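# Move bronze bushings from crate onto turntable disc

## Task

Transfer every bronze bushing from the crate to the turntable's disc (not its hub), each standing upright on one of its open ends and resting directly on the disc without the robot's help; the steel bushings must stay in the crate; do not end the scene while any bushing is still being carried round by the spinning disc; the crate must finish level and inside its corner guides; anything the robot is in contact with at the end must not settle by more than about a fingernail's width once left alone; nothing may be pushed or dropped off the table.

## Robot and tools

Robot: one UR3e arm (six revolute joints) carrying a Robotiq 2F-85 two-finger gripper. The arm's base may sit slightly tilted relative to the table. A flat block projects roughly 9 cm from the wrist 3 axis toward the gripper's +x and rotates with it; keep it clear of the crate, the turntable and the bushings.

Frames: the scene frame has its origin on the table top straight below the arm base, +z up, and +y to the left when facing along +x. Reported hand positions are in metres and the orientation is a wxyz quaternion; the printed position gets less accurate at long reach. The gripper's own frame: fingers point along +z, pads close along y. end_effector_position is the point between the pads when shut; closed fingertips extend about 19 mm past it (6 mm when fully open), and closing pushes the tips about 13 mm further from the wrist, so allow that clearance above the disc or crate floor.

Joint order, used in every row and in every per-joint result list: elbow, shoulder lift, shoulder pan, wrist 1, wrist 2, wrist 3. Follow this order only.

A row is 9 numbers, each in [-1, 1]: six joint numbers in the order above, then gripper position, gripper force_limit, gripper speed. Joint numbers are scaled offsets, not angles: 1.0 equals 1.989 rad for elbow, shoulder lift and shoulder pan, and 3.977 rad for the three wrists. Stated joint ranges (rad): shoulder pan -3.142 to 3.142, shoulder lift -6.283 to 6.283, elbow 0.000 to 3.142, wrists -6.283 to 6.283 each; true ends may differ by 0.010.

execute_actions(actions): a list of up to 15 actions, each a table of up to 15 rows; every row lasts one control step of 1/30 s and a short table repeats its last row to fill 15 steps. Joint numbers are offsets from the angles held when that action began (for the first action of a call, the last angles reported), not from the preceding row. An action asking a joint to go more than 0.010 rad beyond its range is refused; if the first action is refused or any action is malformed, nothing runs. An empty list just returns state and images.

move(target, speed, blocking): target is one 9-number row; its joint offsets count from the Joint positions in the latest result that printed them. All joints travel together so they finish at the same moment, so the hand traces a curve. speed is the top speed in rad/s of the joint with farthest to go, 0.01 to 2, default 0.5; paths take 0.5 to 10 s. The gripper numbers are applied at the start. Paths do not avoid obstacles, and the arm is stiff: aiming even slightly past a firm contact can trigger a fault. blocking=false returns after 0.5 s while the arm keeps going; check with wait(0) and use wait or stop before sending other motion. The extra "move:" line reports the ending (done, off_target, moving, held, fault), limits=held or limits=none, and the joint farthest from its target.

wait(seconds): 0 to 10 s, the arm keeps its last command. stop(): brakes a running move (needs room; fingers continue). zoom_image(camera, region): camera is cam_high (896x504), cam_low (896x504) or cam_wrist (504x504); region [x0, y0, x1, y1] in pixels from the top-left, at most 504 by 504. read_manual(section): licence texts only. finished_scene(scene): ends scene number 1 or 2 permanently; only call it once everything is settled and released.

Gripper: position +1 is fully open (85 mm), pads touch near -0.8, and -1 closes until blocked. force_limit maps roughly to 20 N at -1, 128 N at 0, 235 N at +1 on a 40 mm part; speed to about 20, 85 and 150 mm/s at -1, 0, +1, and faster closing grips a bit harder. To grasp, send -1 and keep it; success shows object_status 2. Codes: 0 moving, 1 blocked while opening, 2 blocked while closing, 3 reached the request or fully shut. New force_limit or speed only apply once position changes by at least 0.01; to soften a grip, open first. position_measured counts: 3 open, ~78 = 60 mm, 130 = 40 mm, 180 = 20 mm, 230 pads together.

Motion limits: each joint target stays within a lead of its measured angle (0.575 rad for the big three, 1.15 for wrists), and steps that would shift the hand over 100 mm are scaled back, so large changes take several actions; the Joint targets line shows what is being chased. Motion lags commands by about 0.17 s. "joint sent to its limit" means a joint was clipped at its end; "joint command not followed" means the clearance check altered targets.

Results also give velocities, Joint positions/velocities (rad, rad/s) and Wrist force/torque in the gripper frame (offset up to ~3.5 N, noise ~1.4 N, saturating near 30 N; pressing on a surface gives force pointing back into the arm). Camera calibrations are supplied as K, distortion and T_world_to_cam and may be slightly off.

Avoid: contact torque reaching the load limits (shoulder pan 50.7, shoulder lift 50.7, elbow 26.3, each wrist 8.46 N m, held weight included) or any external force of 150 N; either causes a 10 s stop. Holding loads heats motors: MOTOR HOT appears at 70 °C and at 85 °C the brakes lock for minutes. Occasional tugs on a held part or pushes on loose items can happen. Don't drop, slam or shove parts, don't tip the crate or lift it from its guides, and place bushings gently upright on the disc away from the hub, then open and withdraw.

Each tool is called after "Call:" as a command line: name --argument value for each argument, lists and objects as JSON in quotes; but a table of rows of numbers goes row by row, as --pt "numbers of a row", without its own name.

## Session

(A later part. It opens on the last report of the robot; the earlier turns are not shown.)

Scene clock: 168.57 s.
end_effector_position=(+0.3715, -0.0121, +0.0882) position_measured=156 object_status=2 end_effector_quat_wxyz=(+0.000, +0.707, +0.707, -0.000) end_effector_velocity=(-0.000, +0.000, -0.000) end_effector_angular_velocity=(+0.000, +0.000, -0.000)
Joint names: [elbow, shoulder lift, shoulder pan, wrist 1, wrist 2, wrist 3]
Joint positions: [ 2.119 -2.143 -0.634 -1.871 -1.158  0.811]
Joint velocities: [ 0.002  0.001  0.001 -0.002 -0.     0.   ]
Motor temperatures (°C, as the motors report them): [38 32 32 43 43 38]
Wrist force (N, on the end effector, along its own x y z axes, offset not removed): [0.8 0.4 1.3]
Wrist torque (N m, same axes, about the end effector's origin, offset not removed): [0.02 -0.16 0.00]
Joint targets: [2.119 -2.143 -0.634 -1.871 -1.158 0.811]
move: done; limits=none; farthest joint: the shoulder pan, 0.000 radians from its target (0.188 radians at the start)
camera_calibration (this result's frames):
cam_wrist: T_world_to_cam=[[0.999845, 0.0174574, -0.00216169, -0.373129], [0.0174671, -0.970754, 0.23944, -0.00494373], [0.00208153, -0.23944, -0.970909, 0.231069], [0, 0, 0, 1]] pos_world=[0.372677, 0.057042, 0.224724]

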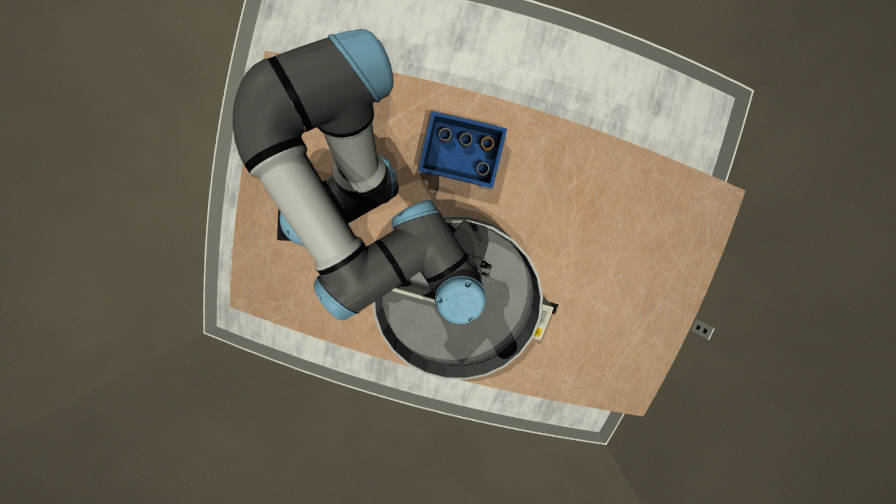

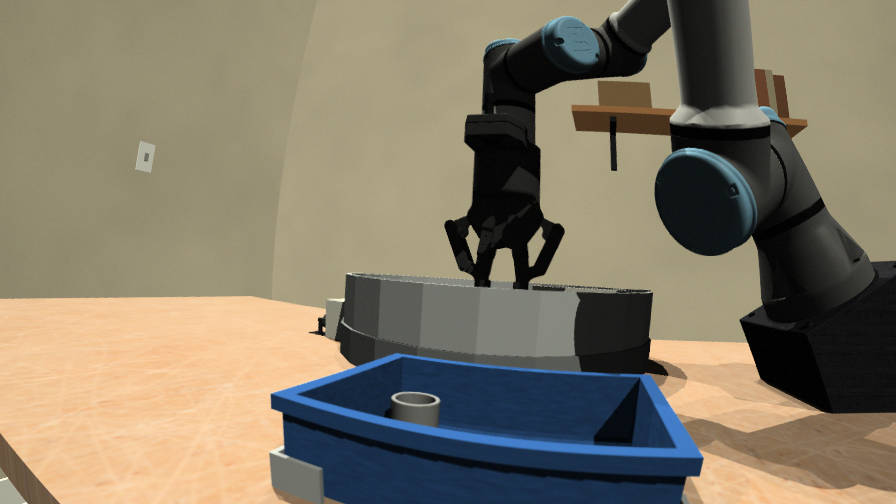

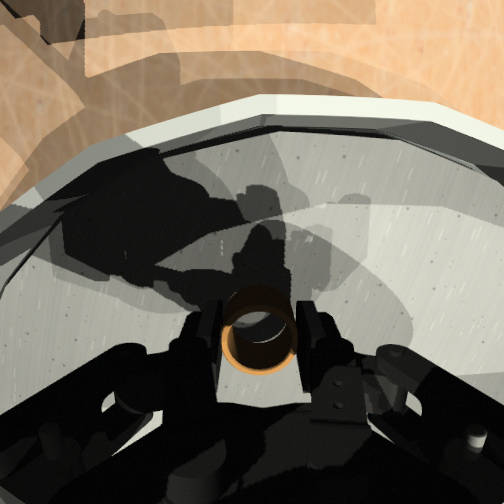

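Call:
execute_actions --actions '[[[0.0045,0.0024,0.0033,-0.0042,0,0.002,-1,-0.3,0]],[[0,0,0,0,0,0,0.1,-0.3,0]],[[0,0,0,0,0,0,0.1,-0.3,0]]]'

Call:
move --target '[-0.1325,-0.0714,-0.0977,0.1242,0.0133,-0.0524,0.1,-0.3,0]' --speed 0.8

Scene clock: 181.07 s.
end_effector_position=(+0.3716, -0.0112, +0.0859) position_measured=117 object_status=3 end_effector_quat_wxyz=(+0.000, +0.708, +0.707, +0.001) end_effector_velocity=(+0.000, +0.000, -0.000) end_effector_angular_velocity=(+0.001, +0.000, +0.001)
Joint names: [elbow, shoulder lift, shoulder pan, wrist 1, wrist 2, wrist 3]
Joint positions: [ 2.128 -2.138 -0.628 -1.887 -1.158  0.819]
Joint velocities: [-0.     0.     0.001  0.     0.     0.   ]
Motor temperatures (°C, as the motors report them): [38 32 32 43 43 38]
Wrist force (N, on the end effector, along its own x y z axes, offset not removed): [1.2 1.9 0.0]
Wrist torque (N m, same axes, about the end effector's origin, offset not removed): [0.23 -0.20 0.01]
Joint targets: [2.128 -2.138 -0.628 -1.887 -1.158 0.819]
camera_calibration (this result's frames):
cam_wrist: T_world_to_cam=[[0.999865, 0.0164053, -0.000560508, -0.373429], [0.0160667, -0.971091, 0.238168, -0.0029415], [0.0033629, -0.238145, -0.971224, 0.228687], [0, 0, 0, 1]] pos_world=[0.372657, 0.0577303, 0.222597]

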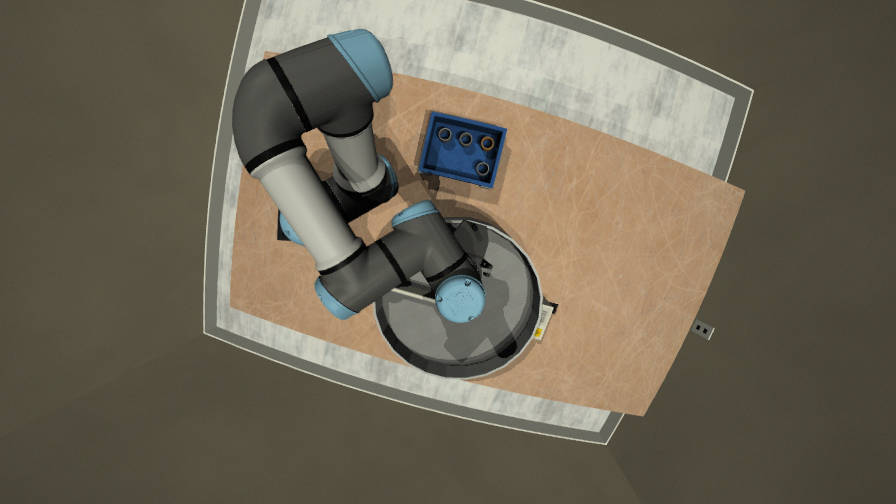

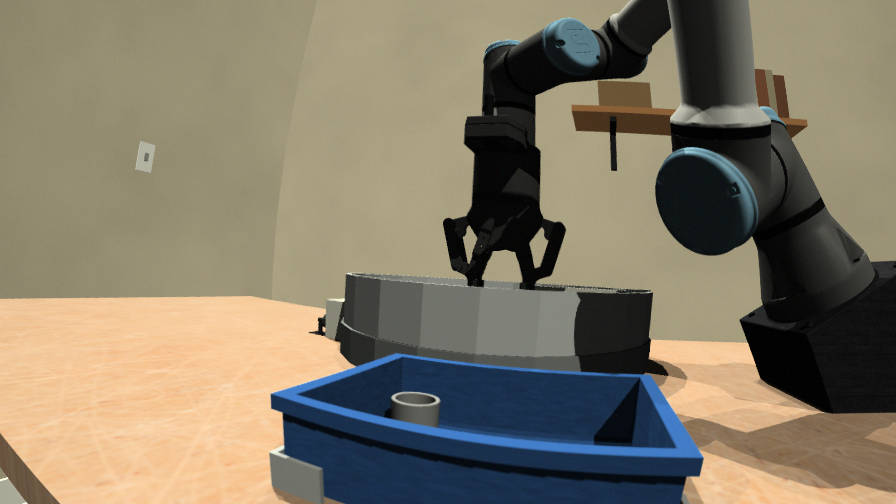

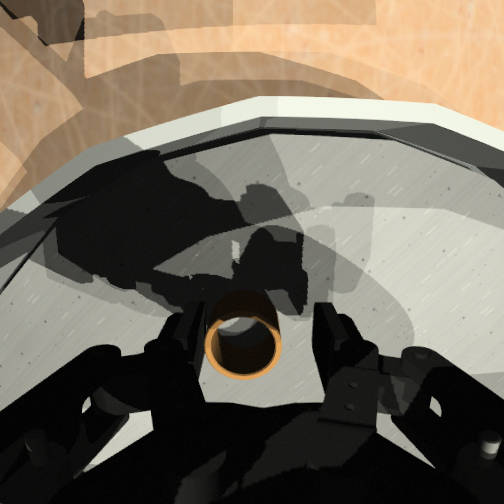

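Scene clock: 182.43 s.
end_effector_position=(+0.3704, -0.0099, +0.1509) position_measured=117 object_status=3 end_effector_quat_wxyz=(-0.000, +0.707, +0.707, +0.000) end_effector_velocity=(-0.000, -0.000, +0.000) end_effector_angular_velocity=(-0.001, -0.000, -0.000)
Joint names: [elbow, shoulder lift, shoulder pan, wrist 1, wrist 2, wrist 3]
Joint positions: [ 1.865 -2.28  -0.822 -1.394 -1.105  0.61 ]
Joint velocities: [-0.001 -0.001 -0.002  0.002  0.    -0.001]
Motor temperatures (°C, as the motors report them): [38 32 32 43 43 38]
Wrist force (N, on the end effector, along its own x y z axes, offset not removed): [0.1 1.1 -0.4]
Wrist torque (N m, same axes, about the end effector's origin, offset not removed): [0.12 -0.04 -0.04]
Joint targets: [1.865 -2.280 -0.822 -1.393 -1.105 0.610]
move: done; limits=none; farthest joint: the wrist 1, 0.001 radians from its target (0.494 radians at the start)
camera_calibration (this result's frames):
cam_wrist: T_world_to_cam=[[0.999829, 0.0183911, -0.00191974, -0.371987], [0.0183175, -0.970897, 0.238795, -0.0180163], [0.00252784, -0.238789, -0.971068, 0.292367], [0, 0, 0, 1]] pos_world=[0.371514, 0.0591635, 0.287497]

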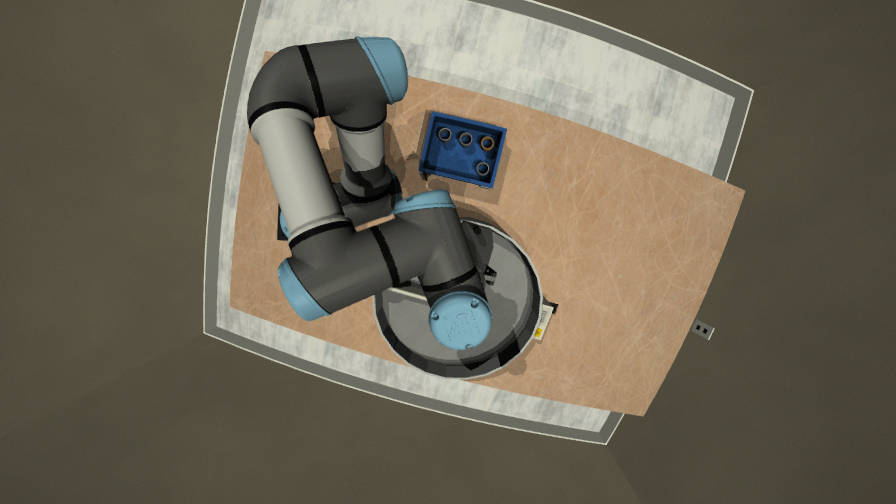

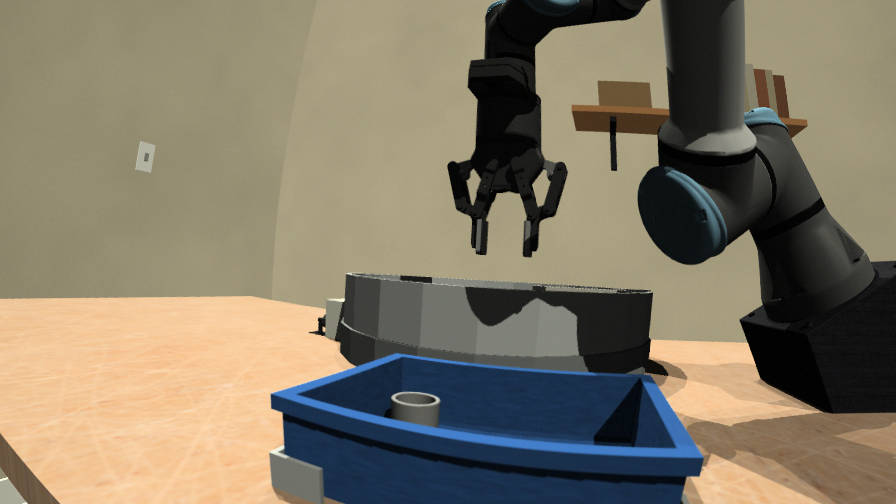

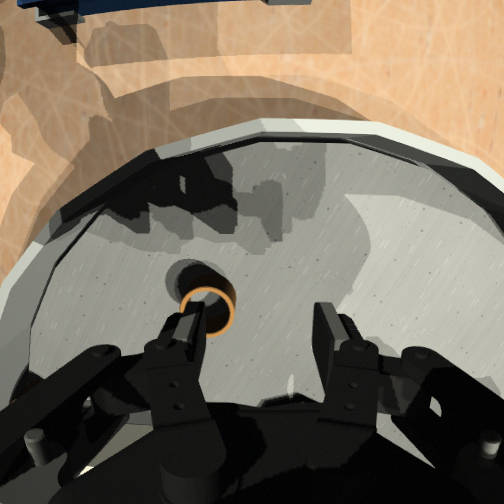

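Swing pan to A's pan, then extend.

Call:
move --target '[0,0,0.7812,0,-0.1687,0.3641,0.05,-0.3,0]' --speed 1.2

Call:
move --target '[-0.1354,0.3364,0,-0.1616,0,0,0.05,-0.3,0]' --speed 1

Scene clock: 187.97 s.
end_effector_position=(+0.1933, +0.1680, +0.2148) position_measured=123 object_status=3 end_effector_quat_wxyz=(-0.035, +0.685, +0.719, -0.113) end_effector_velocity=(-0.000, +0.000, +0.001) end_effector_angular_velocity=(+0.001, -0.002, +0.001)
Joint names: [elbow, shoulder lift, shoulder pan, wrist 1, wrist 2, wrist 3]
Joint positions: [ 1.865 -2.28   0.731 -1.394 -1.776  2.058]
Joint velocities: [-0.001 -0.     0.004  0.    -0.001  0.002]
Motor temperatures (°C, as the motors report them): [38 32 32 43 43 38]
Wrist force (N, on the end effector, along its own x y z axes, offset not removed): [0.2 0.3 0.1]
Wrist torque (N m, same axes, about the end effector's origin, offset not removed): [-0.01 -0.06 0.01]
Joint targets: [1.865 -2.280 0.731 -1.394 -1.776 2.059]
move: done; limits=none; farthest joint: the shoulder pan, 0.000 radians from its target (1.554 radians at the start)
camera_calibration (this result's frames):
cam_wrist: T_world_to_cam=[[0.975314, 0.0535562, -0.214232, -0.153635], [0.124011, -0.935555, 0.330693, 0.0965485], [-0.182715, -0.349097, -0.919101, 0.440555], [0, 0, 0, 1]] pos_world=[0.218365, 0.252351, 0.340073]

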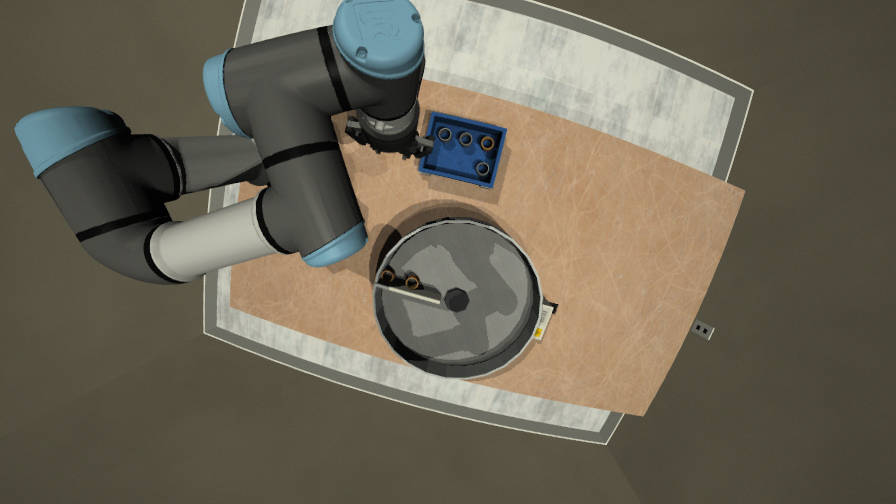

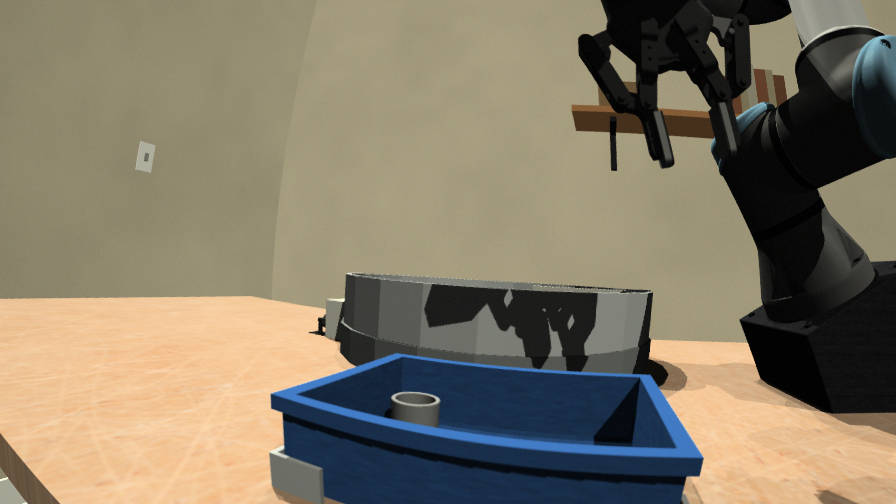

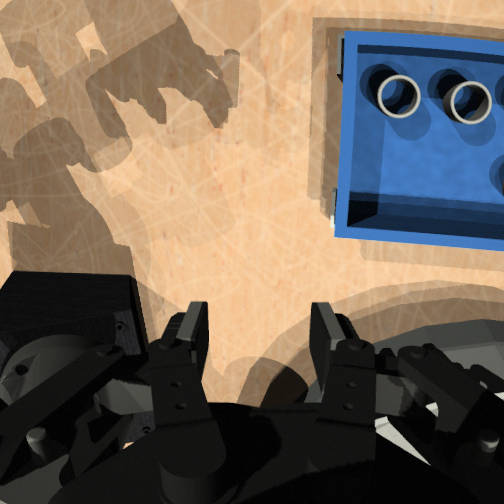

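Scene clock: 189.43 s.
end_effector_position=(+0.3626, +0.2771, +0.1311) position_measured=123 object_status=3 end_effector_quat_wxyz=(+0.000, +0.708, +0.707, +0.000) end_effector_velocity=(+0.001, +0.001, -0.000) end_effector_angular_velocity=(+0.001, -0.001, +0.000)
Joint names: [elbow, shoulder lift, shoulder pan, wrist 1, wrist 2, wrist 3]
Joint positions: [ 1.596 -1.611  0.731 -2.036 -1.776  2.058]
Joint velocities: [-0.002  0.003  0.001 -0.002 -0.     0.   ]
Motor temperatures (°C, as the motors report them): [38 32 32 43 43 38]
Wrist force (N, on the end effector, along its own x y z axes, offset not removed): [1.2 1.4 0.7]
Wrist torque (N m, same axes, about the end effector's origin, offset not removed): [0.17 -0.22 -0.04]
Joint targets: [1.595 -1.611 0.731 -2.036 -1.776 2.058]
move: done; limits=none; farthest joint: the wrist 1, 0.001 radians from its target (0.643 radians at the start)
camera_calibration (this result's frames):
cam_wrist: T_world_to_cam=[[0.999861, 0.0166163, -0.00156357, -0.369021], [0.0165082, -0.970859, 0.239081, 0.266043], [0.00245464, -0.239073, -0.970998, 0.341816], [0, 0, 0, 1]] pos_world=[0.363738, 0.346142, 0.26772]

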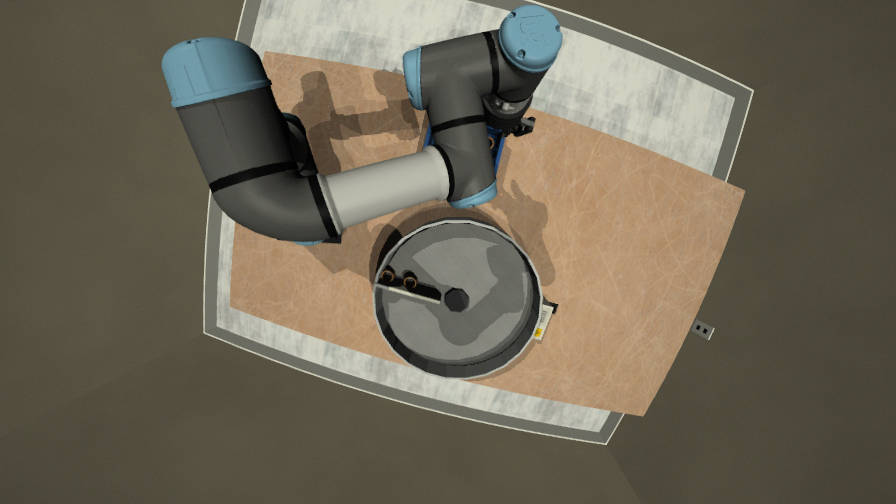

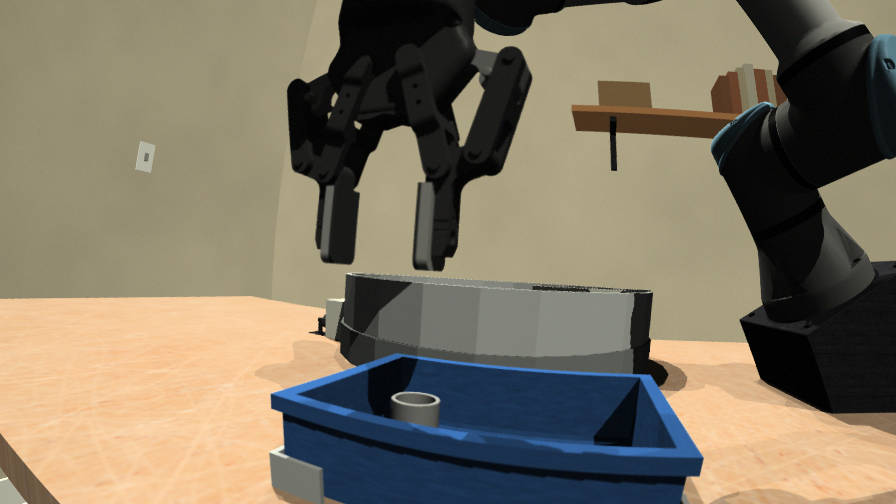

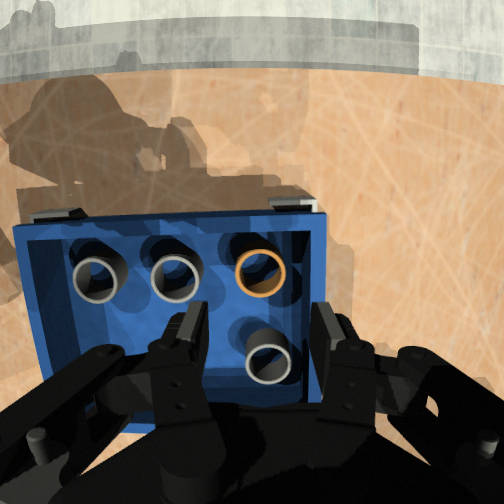

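Call:
move --target '[0.0867,0.0986,-0.0296,-0.0952,0.0069,-0.0133,0.05,-0.3,0]' --speed 0.2

Scene clock: 204.27 s.
end_effector_position=(+0.3691, +0.2798, +0.0571) position_measured=122 object_status=3 end_effector_quat_wxyz=(+0.003, +0.709, +0.706, +0.009) end_effector_velocity=(+0.000, +0.000, +0.000) end_effector_angular_velocity=(+0.001, -0.001, -0.000)
Joint names: [elbow, shoulder lift, shoulder pan, wrist 1, wrist 2, wrist 3]
Joint positions: [ 1.736 -1.45   0.682 -2.365 -1.753  2.013]
Joint velocities: [-0.    -0.001  0.    -0.     0.    -0.   ]
Motor temperatures (°C, as the motors report them): [38 32 32 43 43 38]
Wrist force (N, on the end effector, along its own x y z axes, offset not removed): [1.1 6.0 -30.0]
Wrist torque (N m, same axes, about the end effector's origin, offset not removed): [-1.29 -0.23 0.03]
Joint targets: [1.739 -1.448 0.682 -2.360 -1.753 2.013]
TORQUE FAULT: the external load on the wrist 1 reached its load limit, and the arm stopped for 10 seconds. That time counts as 20 of the actions that you can send in this scene. The arm's remaining commands of this call were not run. The arm holds where it stopped, with its grip as last carried out, and accepts commands again: back off and push less far. The arm stops again, at the same cost, whenever a joint's load reaches its limit.
move: fault; limits=none; farthest joint: the wrist 1, 0.050 radians from its target (0.378 radians at the start)
camera_calibration (this result's frames):
cam_wrist: T_world_to_cam=[[0.999791, 0.0138029, 0.015099, -0.37586], [0.00991721, -0.972567, 0.23241, 0.289515], [0.0178927, -0.232212, -0.972501, 0.263071], [0, 0, 0, 1]] pos_world=[0.368203, 0.347849, 0.194226]

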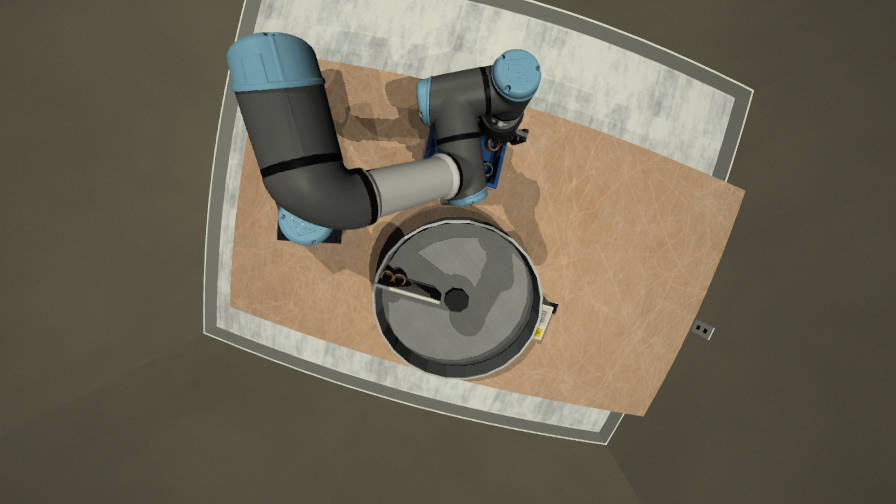

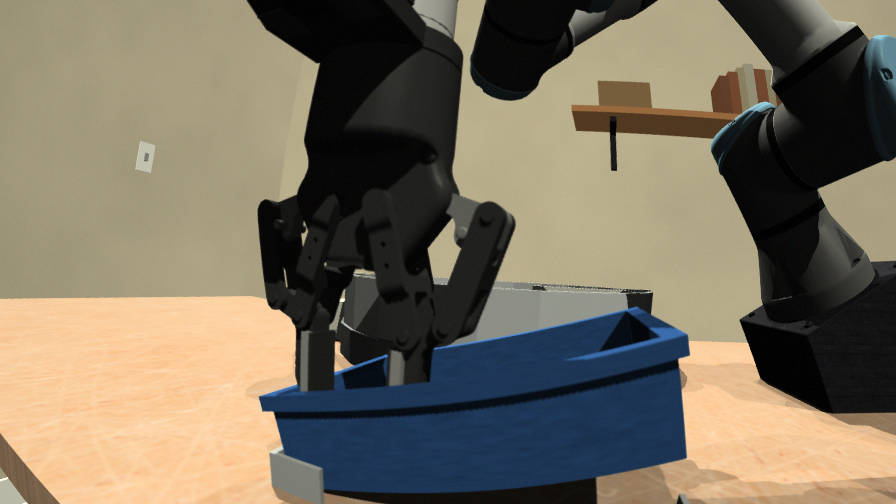

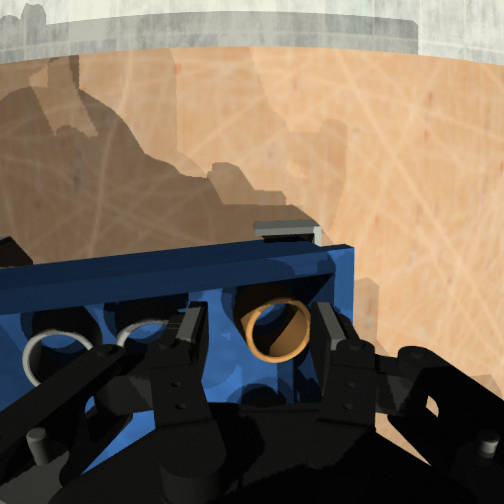

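Call:
move --target '[-0.0704,-0.0809,0.0246,0.0827,-0.0058,0.0113,0.05,-0.3,0]' --speed 0.15

Scene clock: 209.20 s.
end_effector_position=(+0.3624, +0.2768, +0.1307) position_measured=123 object_status=3 end_effector_quat_wxyz=(+0.000, +0.708, +0.707, -0.001) end_effector_velocity=(-0.000, -0.000, +0.001) end_effector_angular_velocity=(-0.000, -0.000, -0.000)
Joint names: [elbow, shoulder lift, shoulder pan, wrist 1, wrist 2, wrist 3]
Joint positions: [ 1.596 -1.611  0.731 -2.036 -1.776  2.058]
Joint velocities: [-0.001 -0.002  0.     0.003 -0.     0.   ]
Motor temperatures (°C, as the motors report them): [38 32 32 43 43 38]
Wrist force (N, on the end effector, along its own x y z axes, offset not removed): [1.0 1.7 -0.1]
Wrist torque (N m, same axes, about the end effector's origin, offset not removed): [0.25 -0.20 0.05]
Joint targets: [1.596 -1.611 0.731 -2.036 -1.776 2.058]
move: done; limits=none; farthest joint: the shoulder pan, 0.000 radians from its target (0.049 radians at the start)
camera_calibration (this result's frames):
cam_wrist: T_world_to_cam=[[0.99986, 0.016559, -0.0022599, -0.368784], [0.0166167, -0.970531, 0.240404, 0.265539], [0.00178756, -0.240408, -0.97067, 0.341853], [0, 0, 0, 1]] pos_world=[0.363709, 0.346004, 0.267156]

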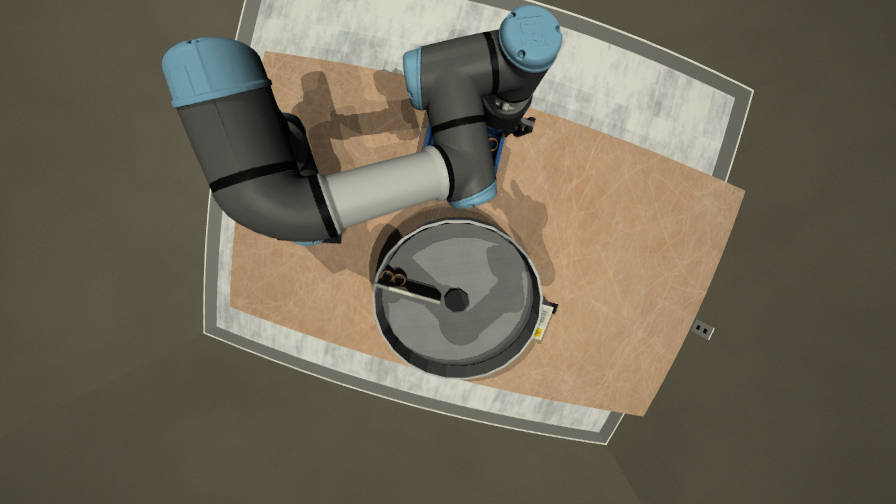

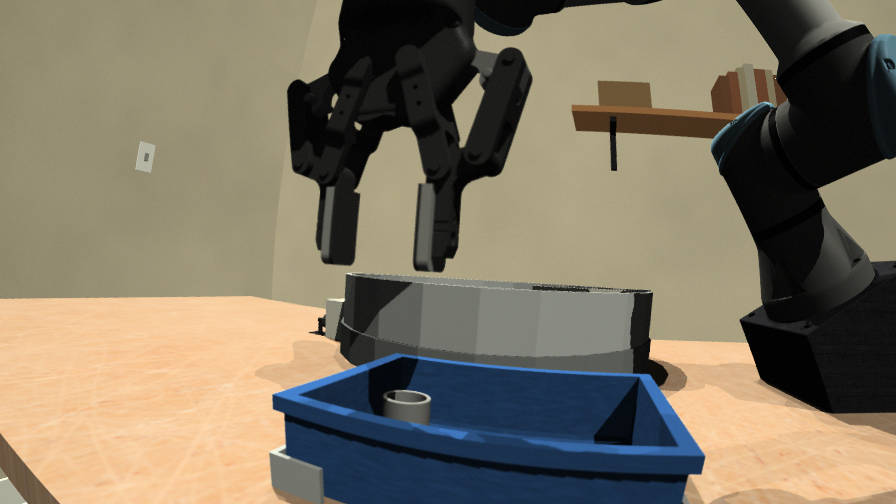

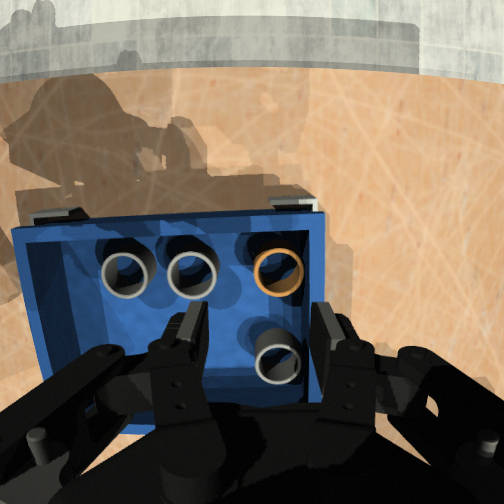

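Call:
move --target '[0.0452,0.0749,-0.029,-0.0627,0.0069,-0.0133,-1,-0.5,0.5]' --speed 0.2

Scene clock: 225.43 s.
end_effector_position=(+0.3734, +0.2771, +0.0658) position_measured=231 object_status=3 end_effector_quat_wxyz=(+0.000, +0.707, +0.707, -0.000) end_effector_velocity=(+0.000, +0.000, -0.001) end_effector_angular_velocity=(+0.000, -0.000, +0.000)
Joint names: [elbow, shoulder lift, shoulder pan, wrist 1, wrist 2, wrist 3]
Joint positions: [ 1.686 -1.462  0.673 -2.285 -1.749  2.006]
Joint velocities: [ 0.001  0.001 -0.    -0.002  0.    -0.001]
Motor temperatures (°C, as the motors report them): [38 32 32 43 43 38]
Wrist force (N, on the end effector, along its own x y z axes, offset not removed): [0.8 1.7 0.1]
Wrist torque (N m, same axes, about the end effector's origin, offset not removed): [0.20 -0.15 0.01]
Joint targets: [1.686 -1.462 0.673 -2.286 -1.749 2.005]
move: done; limits=none; farthest joint: the shoulder pan, 0.000 radians from its target (0.058 radians at the start)
camera_calibration (this result's frames):
cam_wrist: T_world_to_cam=[[0.999847, 0.0173735, -0.0019224, -0.380154], [0.0173278, -0.970699, 0.239672, 0.281076], [0.00229786, -0.239668, -0.970852, 0.278578], [0, 0, 0, 1]] pos_world=[0.374585, 0.346211, 0.202362]

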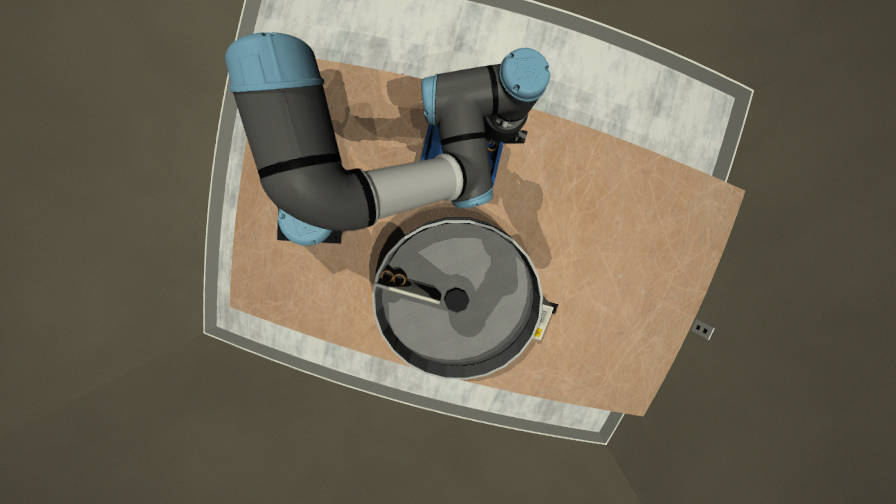

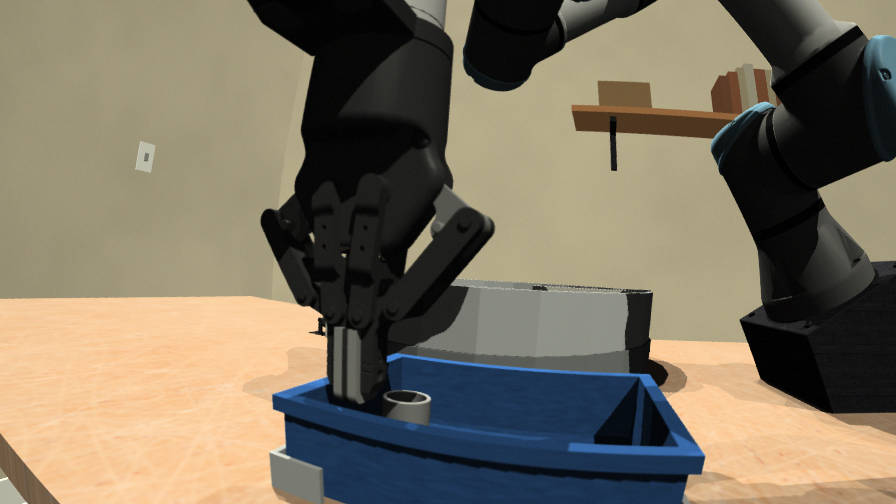

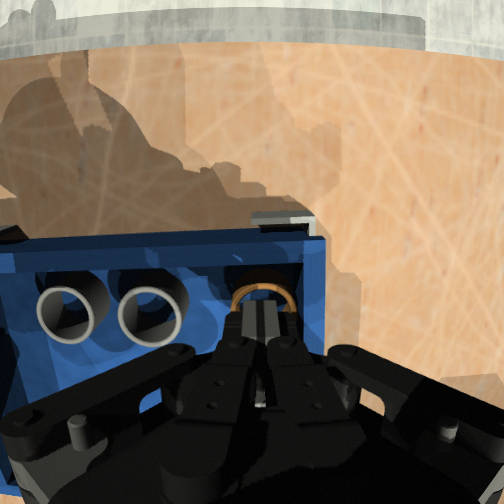

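Call:
move --target '[0.0041,0.0092,-0.002,-0.0067,0,0,-1,-0.5,0.5]' --speed 0.03

Scene clock: 232.30 s.
end_effector_position=(+0.3738, +0.2767, +0.0588) position_measured=231 object_status=3 end_effector_quat_wxyz=(+0.001, +0.709, +0.706, -0.001) end_effector_velocity=(-0.000, +0.000, -0.000) end_effector_angular_velocity=(+0.000, -0.000, +0.000)
Joint names: [elbow, shoulder lift, shoulder pan, wrist 1, wrist 2, wrist 3]
Joint positions: [ 1.694 -1.444  0.669 -2.312 -1.749  2.005]
Joint velocities: [ 0.001  0.001  0.001 -0.002 -0.     0.   ]
Motor temperatures (°C, as the motors report them): [38 32 32 43 43 38]
Wrist force (N, on the end effector, along its own x y z axes, offset not removed): [0.9 1.4 0.4]
Wrist torque (N m, same axes, about the end effector's origin, offset not removed): [0.18 -0.17 0.00]
Joint targets: [1.694 -1.444 0.669 -2.312 -1.749 2.006]
move: done; limits=none; farthest joint: the wrist 3, 0.001 radians from its target (0.001 radians at the start)
camera_calibration (this result's frames):
cam_wrist: T_world_to_cam=[[0.999901, 0.0139654, -0.00156152, -0.379682], [0.0139292, -0.97031, 0.241461, 0.283501], [0.00185694, -0.241459, -0.970409, 0.272306], [0, 0, 0, 1]] pos_world=[0.37519, 0.346137, 0.195201]

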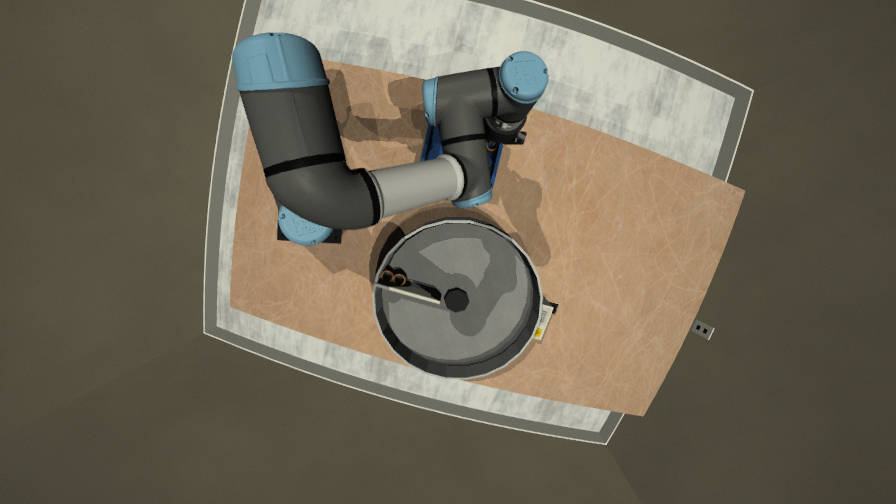

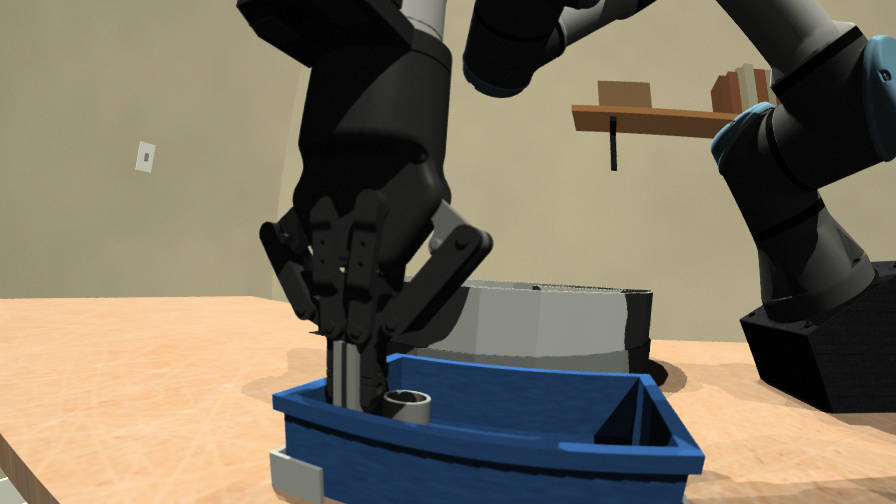

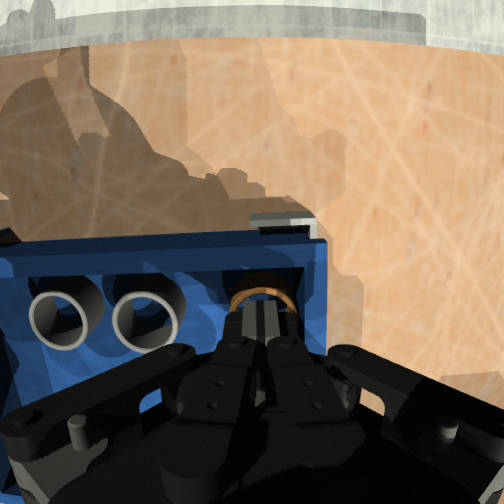

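No contact; 5mm more.

Call:
move --target '[0.0029,0.0066,-0.0014,-0.0048,0,0,-1,-0.5,0.5]' --speed 0.03

Scene clock: 235.60 s.
end_effector_position=(+0.3741, +0.2765, +0.0538) position_measured=231 object_status=3 end_effector_quat_wxyz=(+0.002, +0.709, +0.705, -0.001) end_effector_velocity=(-0.000, -0.000, -0.001) end_effector_angular_velocity=(-0.000, +0.001, -0.000)
Joint names: [elbow, shoulder lift, shoulder pan, wrist 1, wrist 2, wrist 3]
Joint positions: [ 1.7   -1.431  0.667 -2.331 -1.749  2.006]
Joint velocities: [ 0.002  0.001 -0.001 -0.002  0.    -0.   ]
Motor temperatures (°C, as the motors report them): [38 32 32 43 43 38]
Wrist force (N, on the end effector, along its own x y z axes, offset not removed): [0.4 1.1 0.1]
Wrist torque (N m, same axes, about the end effector's origin, offset not removed): [0.12 -0.09 0.04]
Joint targets: [1.700 -1.431 0.667 -2.331 -1.749 2.005]
move: done; limits=none; farthest joint: the wrist 3, 0.001 radians from its target (0.001 radians at the start)
camera_calibration (this result's frames):
cam_wrist: T_world_to_cam=[[0.999933, 0.0114877, -0.00123327, -0.379264], [0.0114434, -0.970027, 0.242728, 0.285226], [0.00159207, -0.242726, -0.970094, 0.267835], [0, 0, 0, 1]] pos_world=[0.375549, 0.346044, 0.190125]

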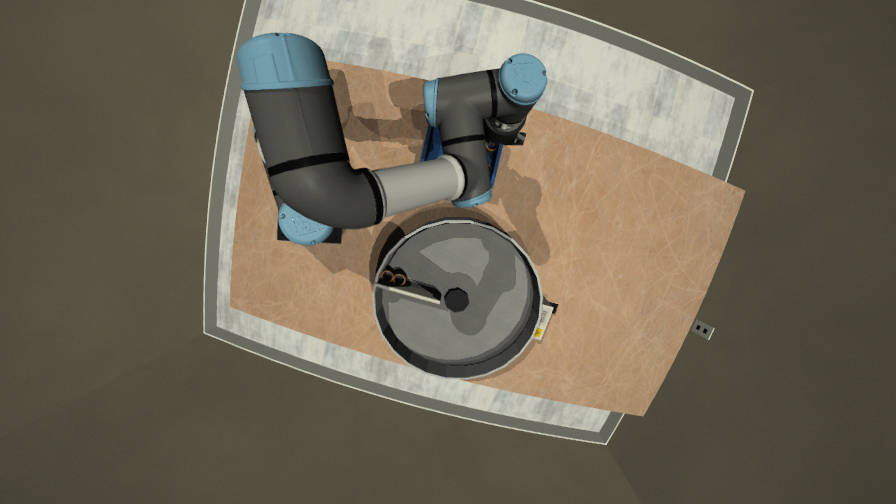

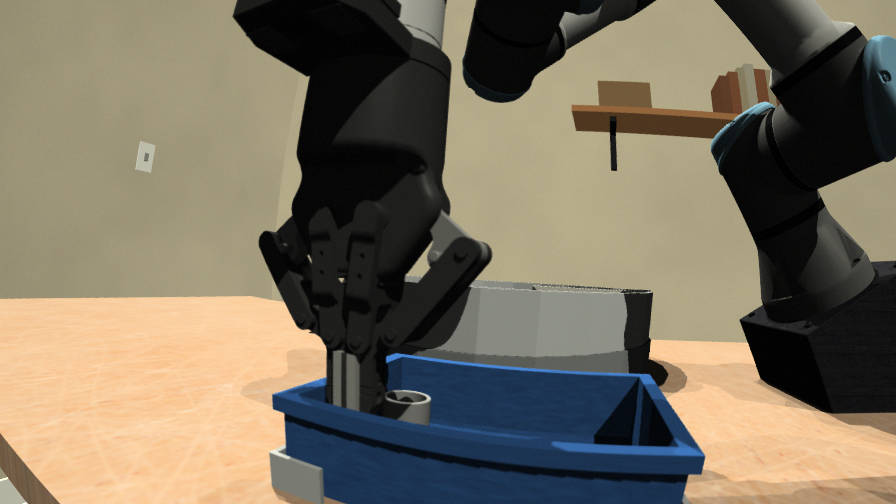

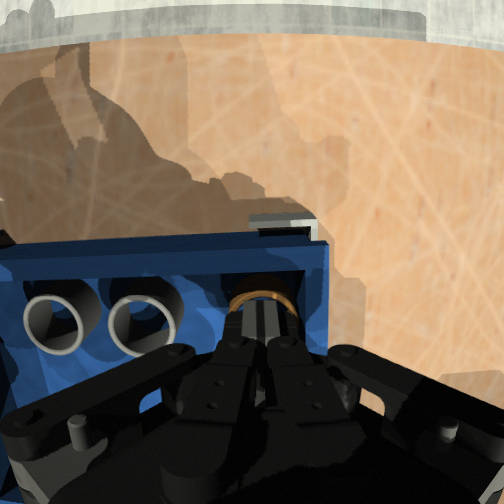

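Call:
move --target '[0.0035,0.0079,-0.0017,-0.005,0,0,-1,-0.5,0.5]' --speed 0.03

Scene clock: 238.43 s.
end_effector_position=(+0.3737, +0.2759, +0.0478) position_measured=231 object_status=3 end_effector_quat_wxyz=(+0.002, +0.710, +0.704, -0.002) end_effector_velocity=(-0.000, +0.000, -0.001) end_effector_angular_velocity=(-0.000, +0.001, +0.001)
Joint names: [elbow, shoulder lift, shoulder pan, wrist 1, wrist 2, wrist 3]
Joint positions: [ 1.707 -1.416  0.663 -2.35  -1.749  2.005]
Joint velocities: [ 0.     0.003  0.001 -0.003  0.    -0.   ]
Motor temperatures (°C, as the motors report them): [38 32 32 43 43 38]
Wrist force (N, on the end effector, along its own x y z axes, offset not removed): [-1.6 -16.6 -30.0]
Wrist torque (N m, same axes, about the end effector's origin, offset not removed): [0.74 0.43 -0.15]
Joint targets: [1.707 -1.415 0.663 -2.351 -1.749 2.006]
move: done; limits=none; farthest joint: the shoulder lift, 0.001 radians from its target (0.015 radians at the start)
camera_calibration (this result's frames):
cam_wrist: T_world_to_cam=[[0.999954, 0.00910688, -0.00293557, -0.378154], [0.00954848, -0.969505, 0.244885, 0.286615], [-0.000615914, -0.244902, -0.969548, 0.263333], [0, 0, 0, 1]] pos_world=[0.375563, 0.345809, 0.184016]

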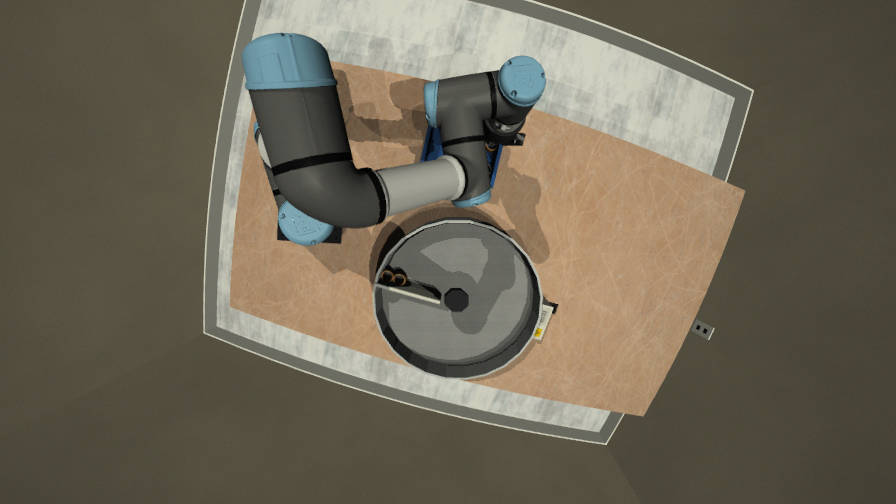

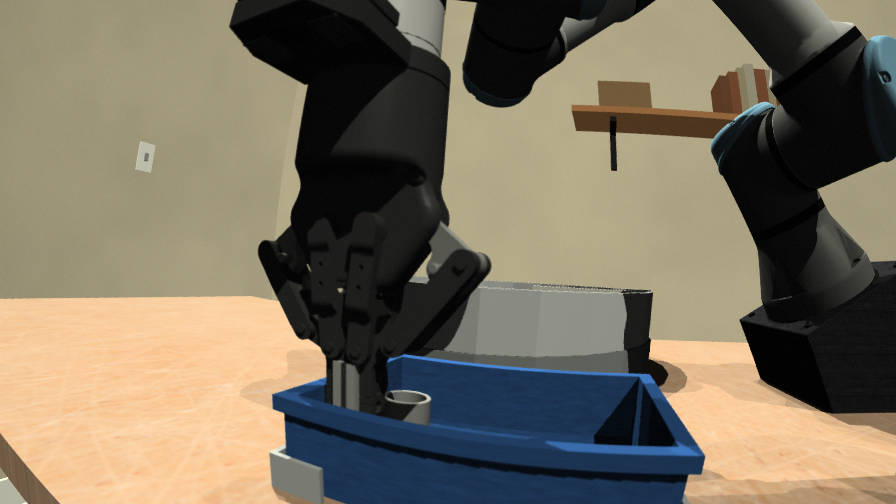

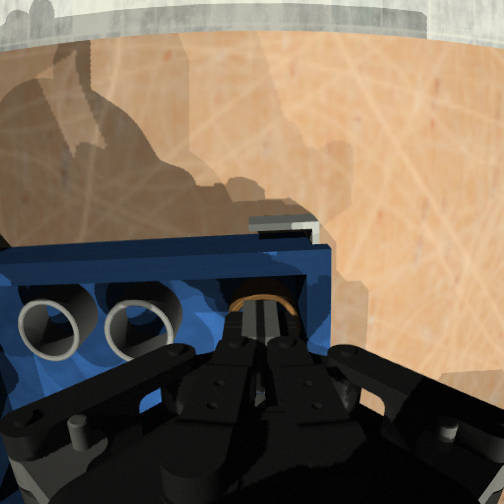

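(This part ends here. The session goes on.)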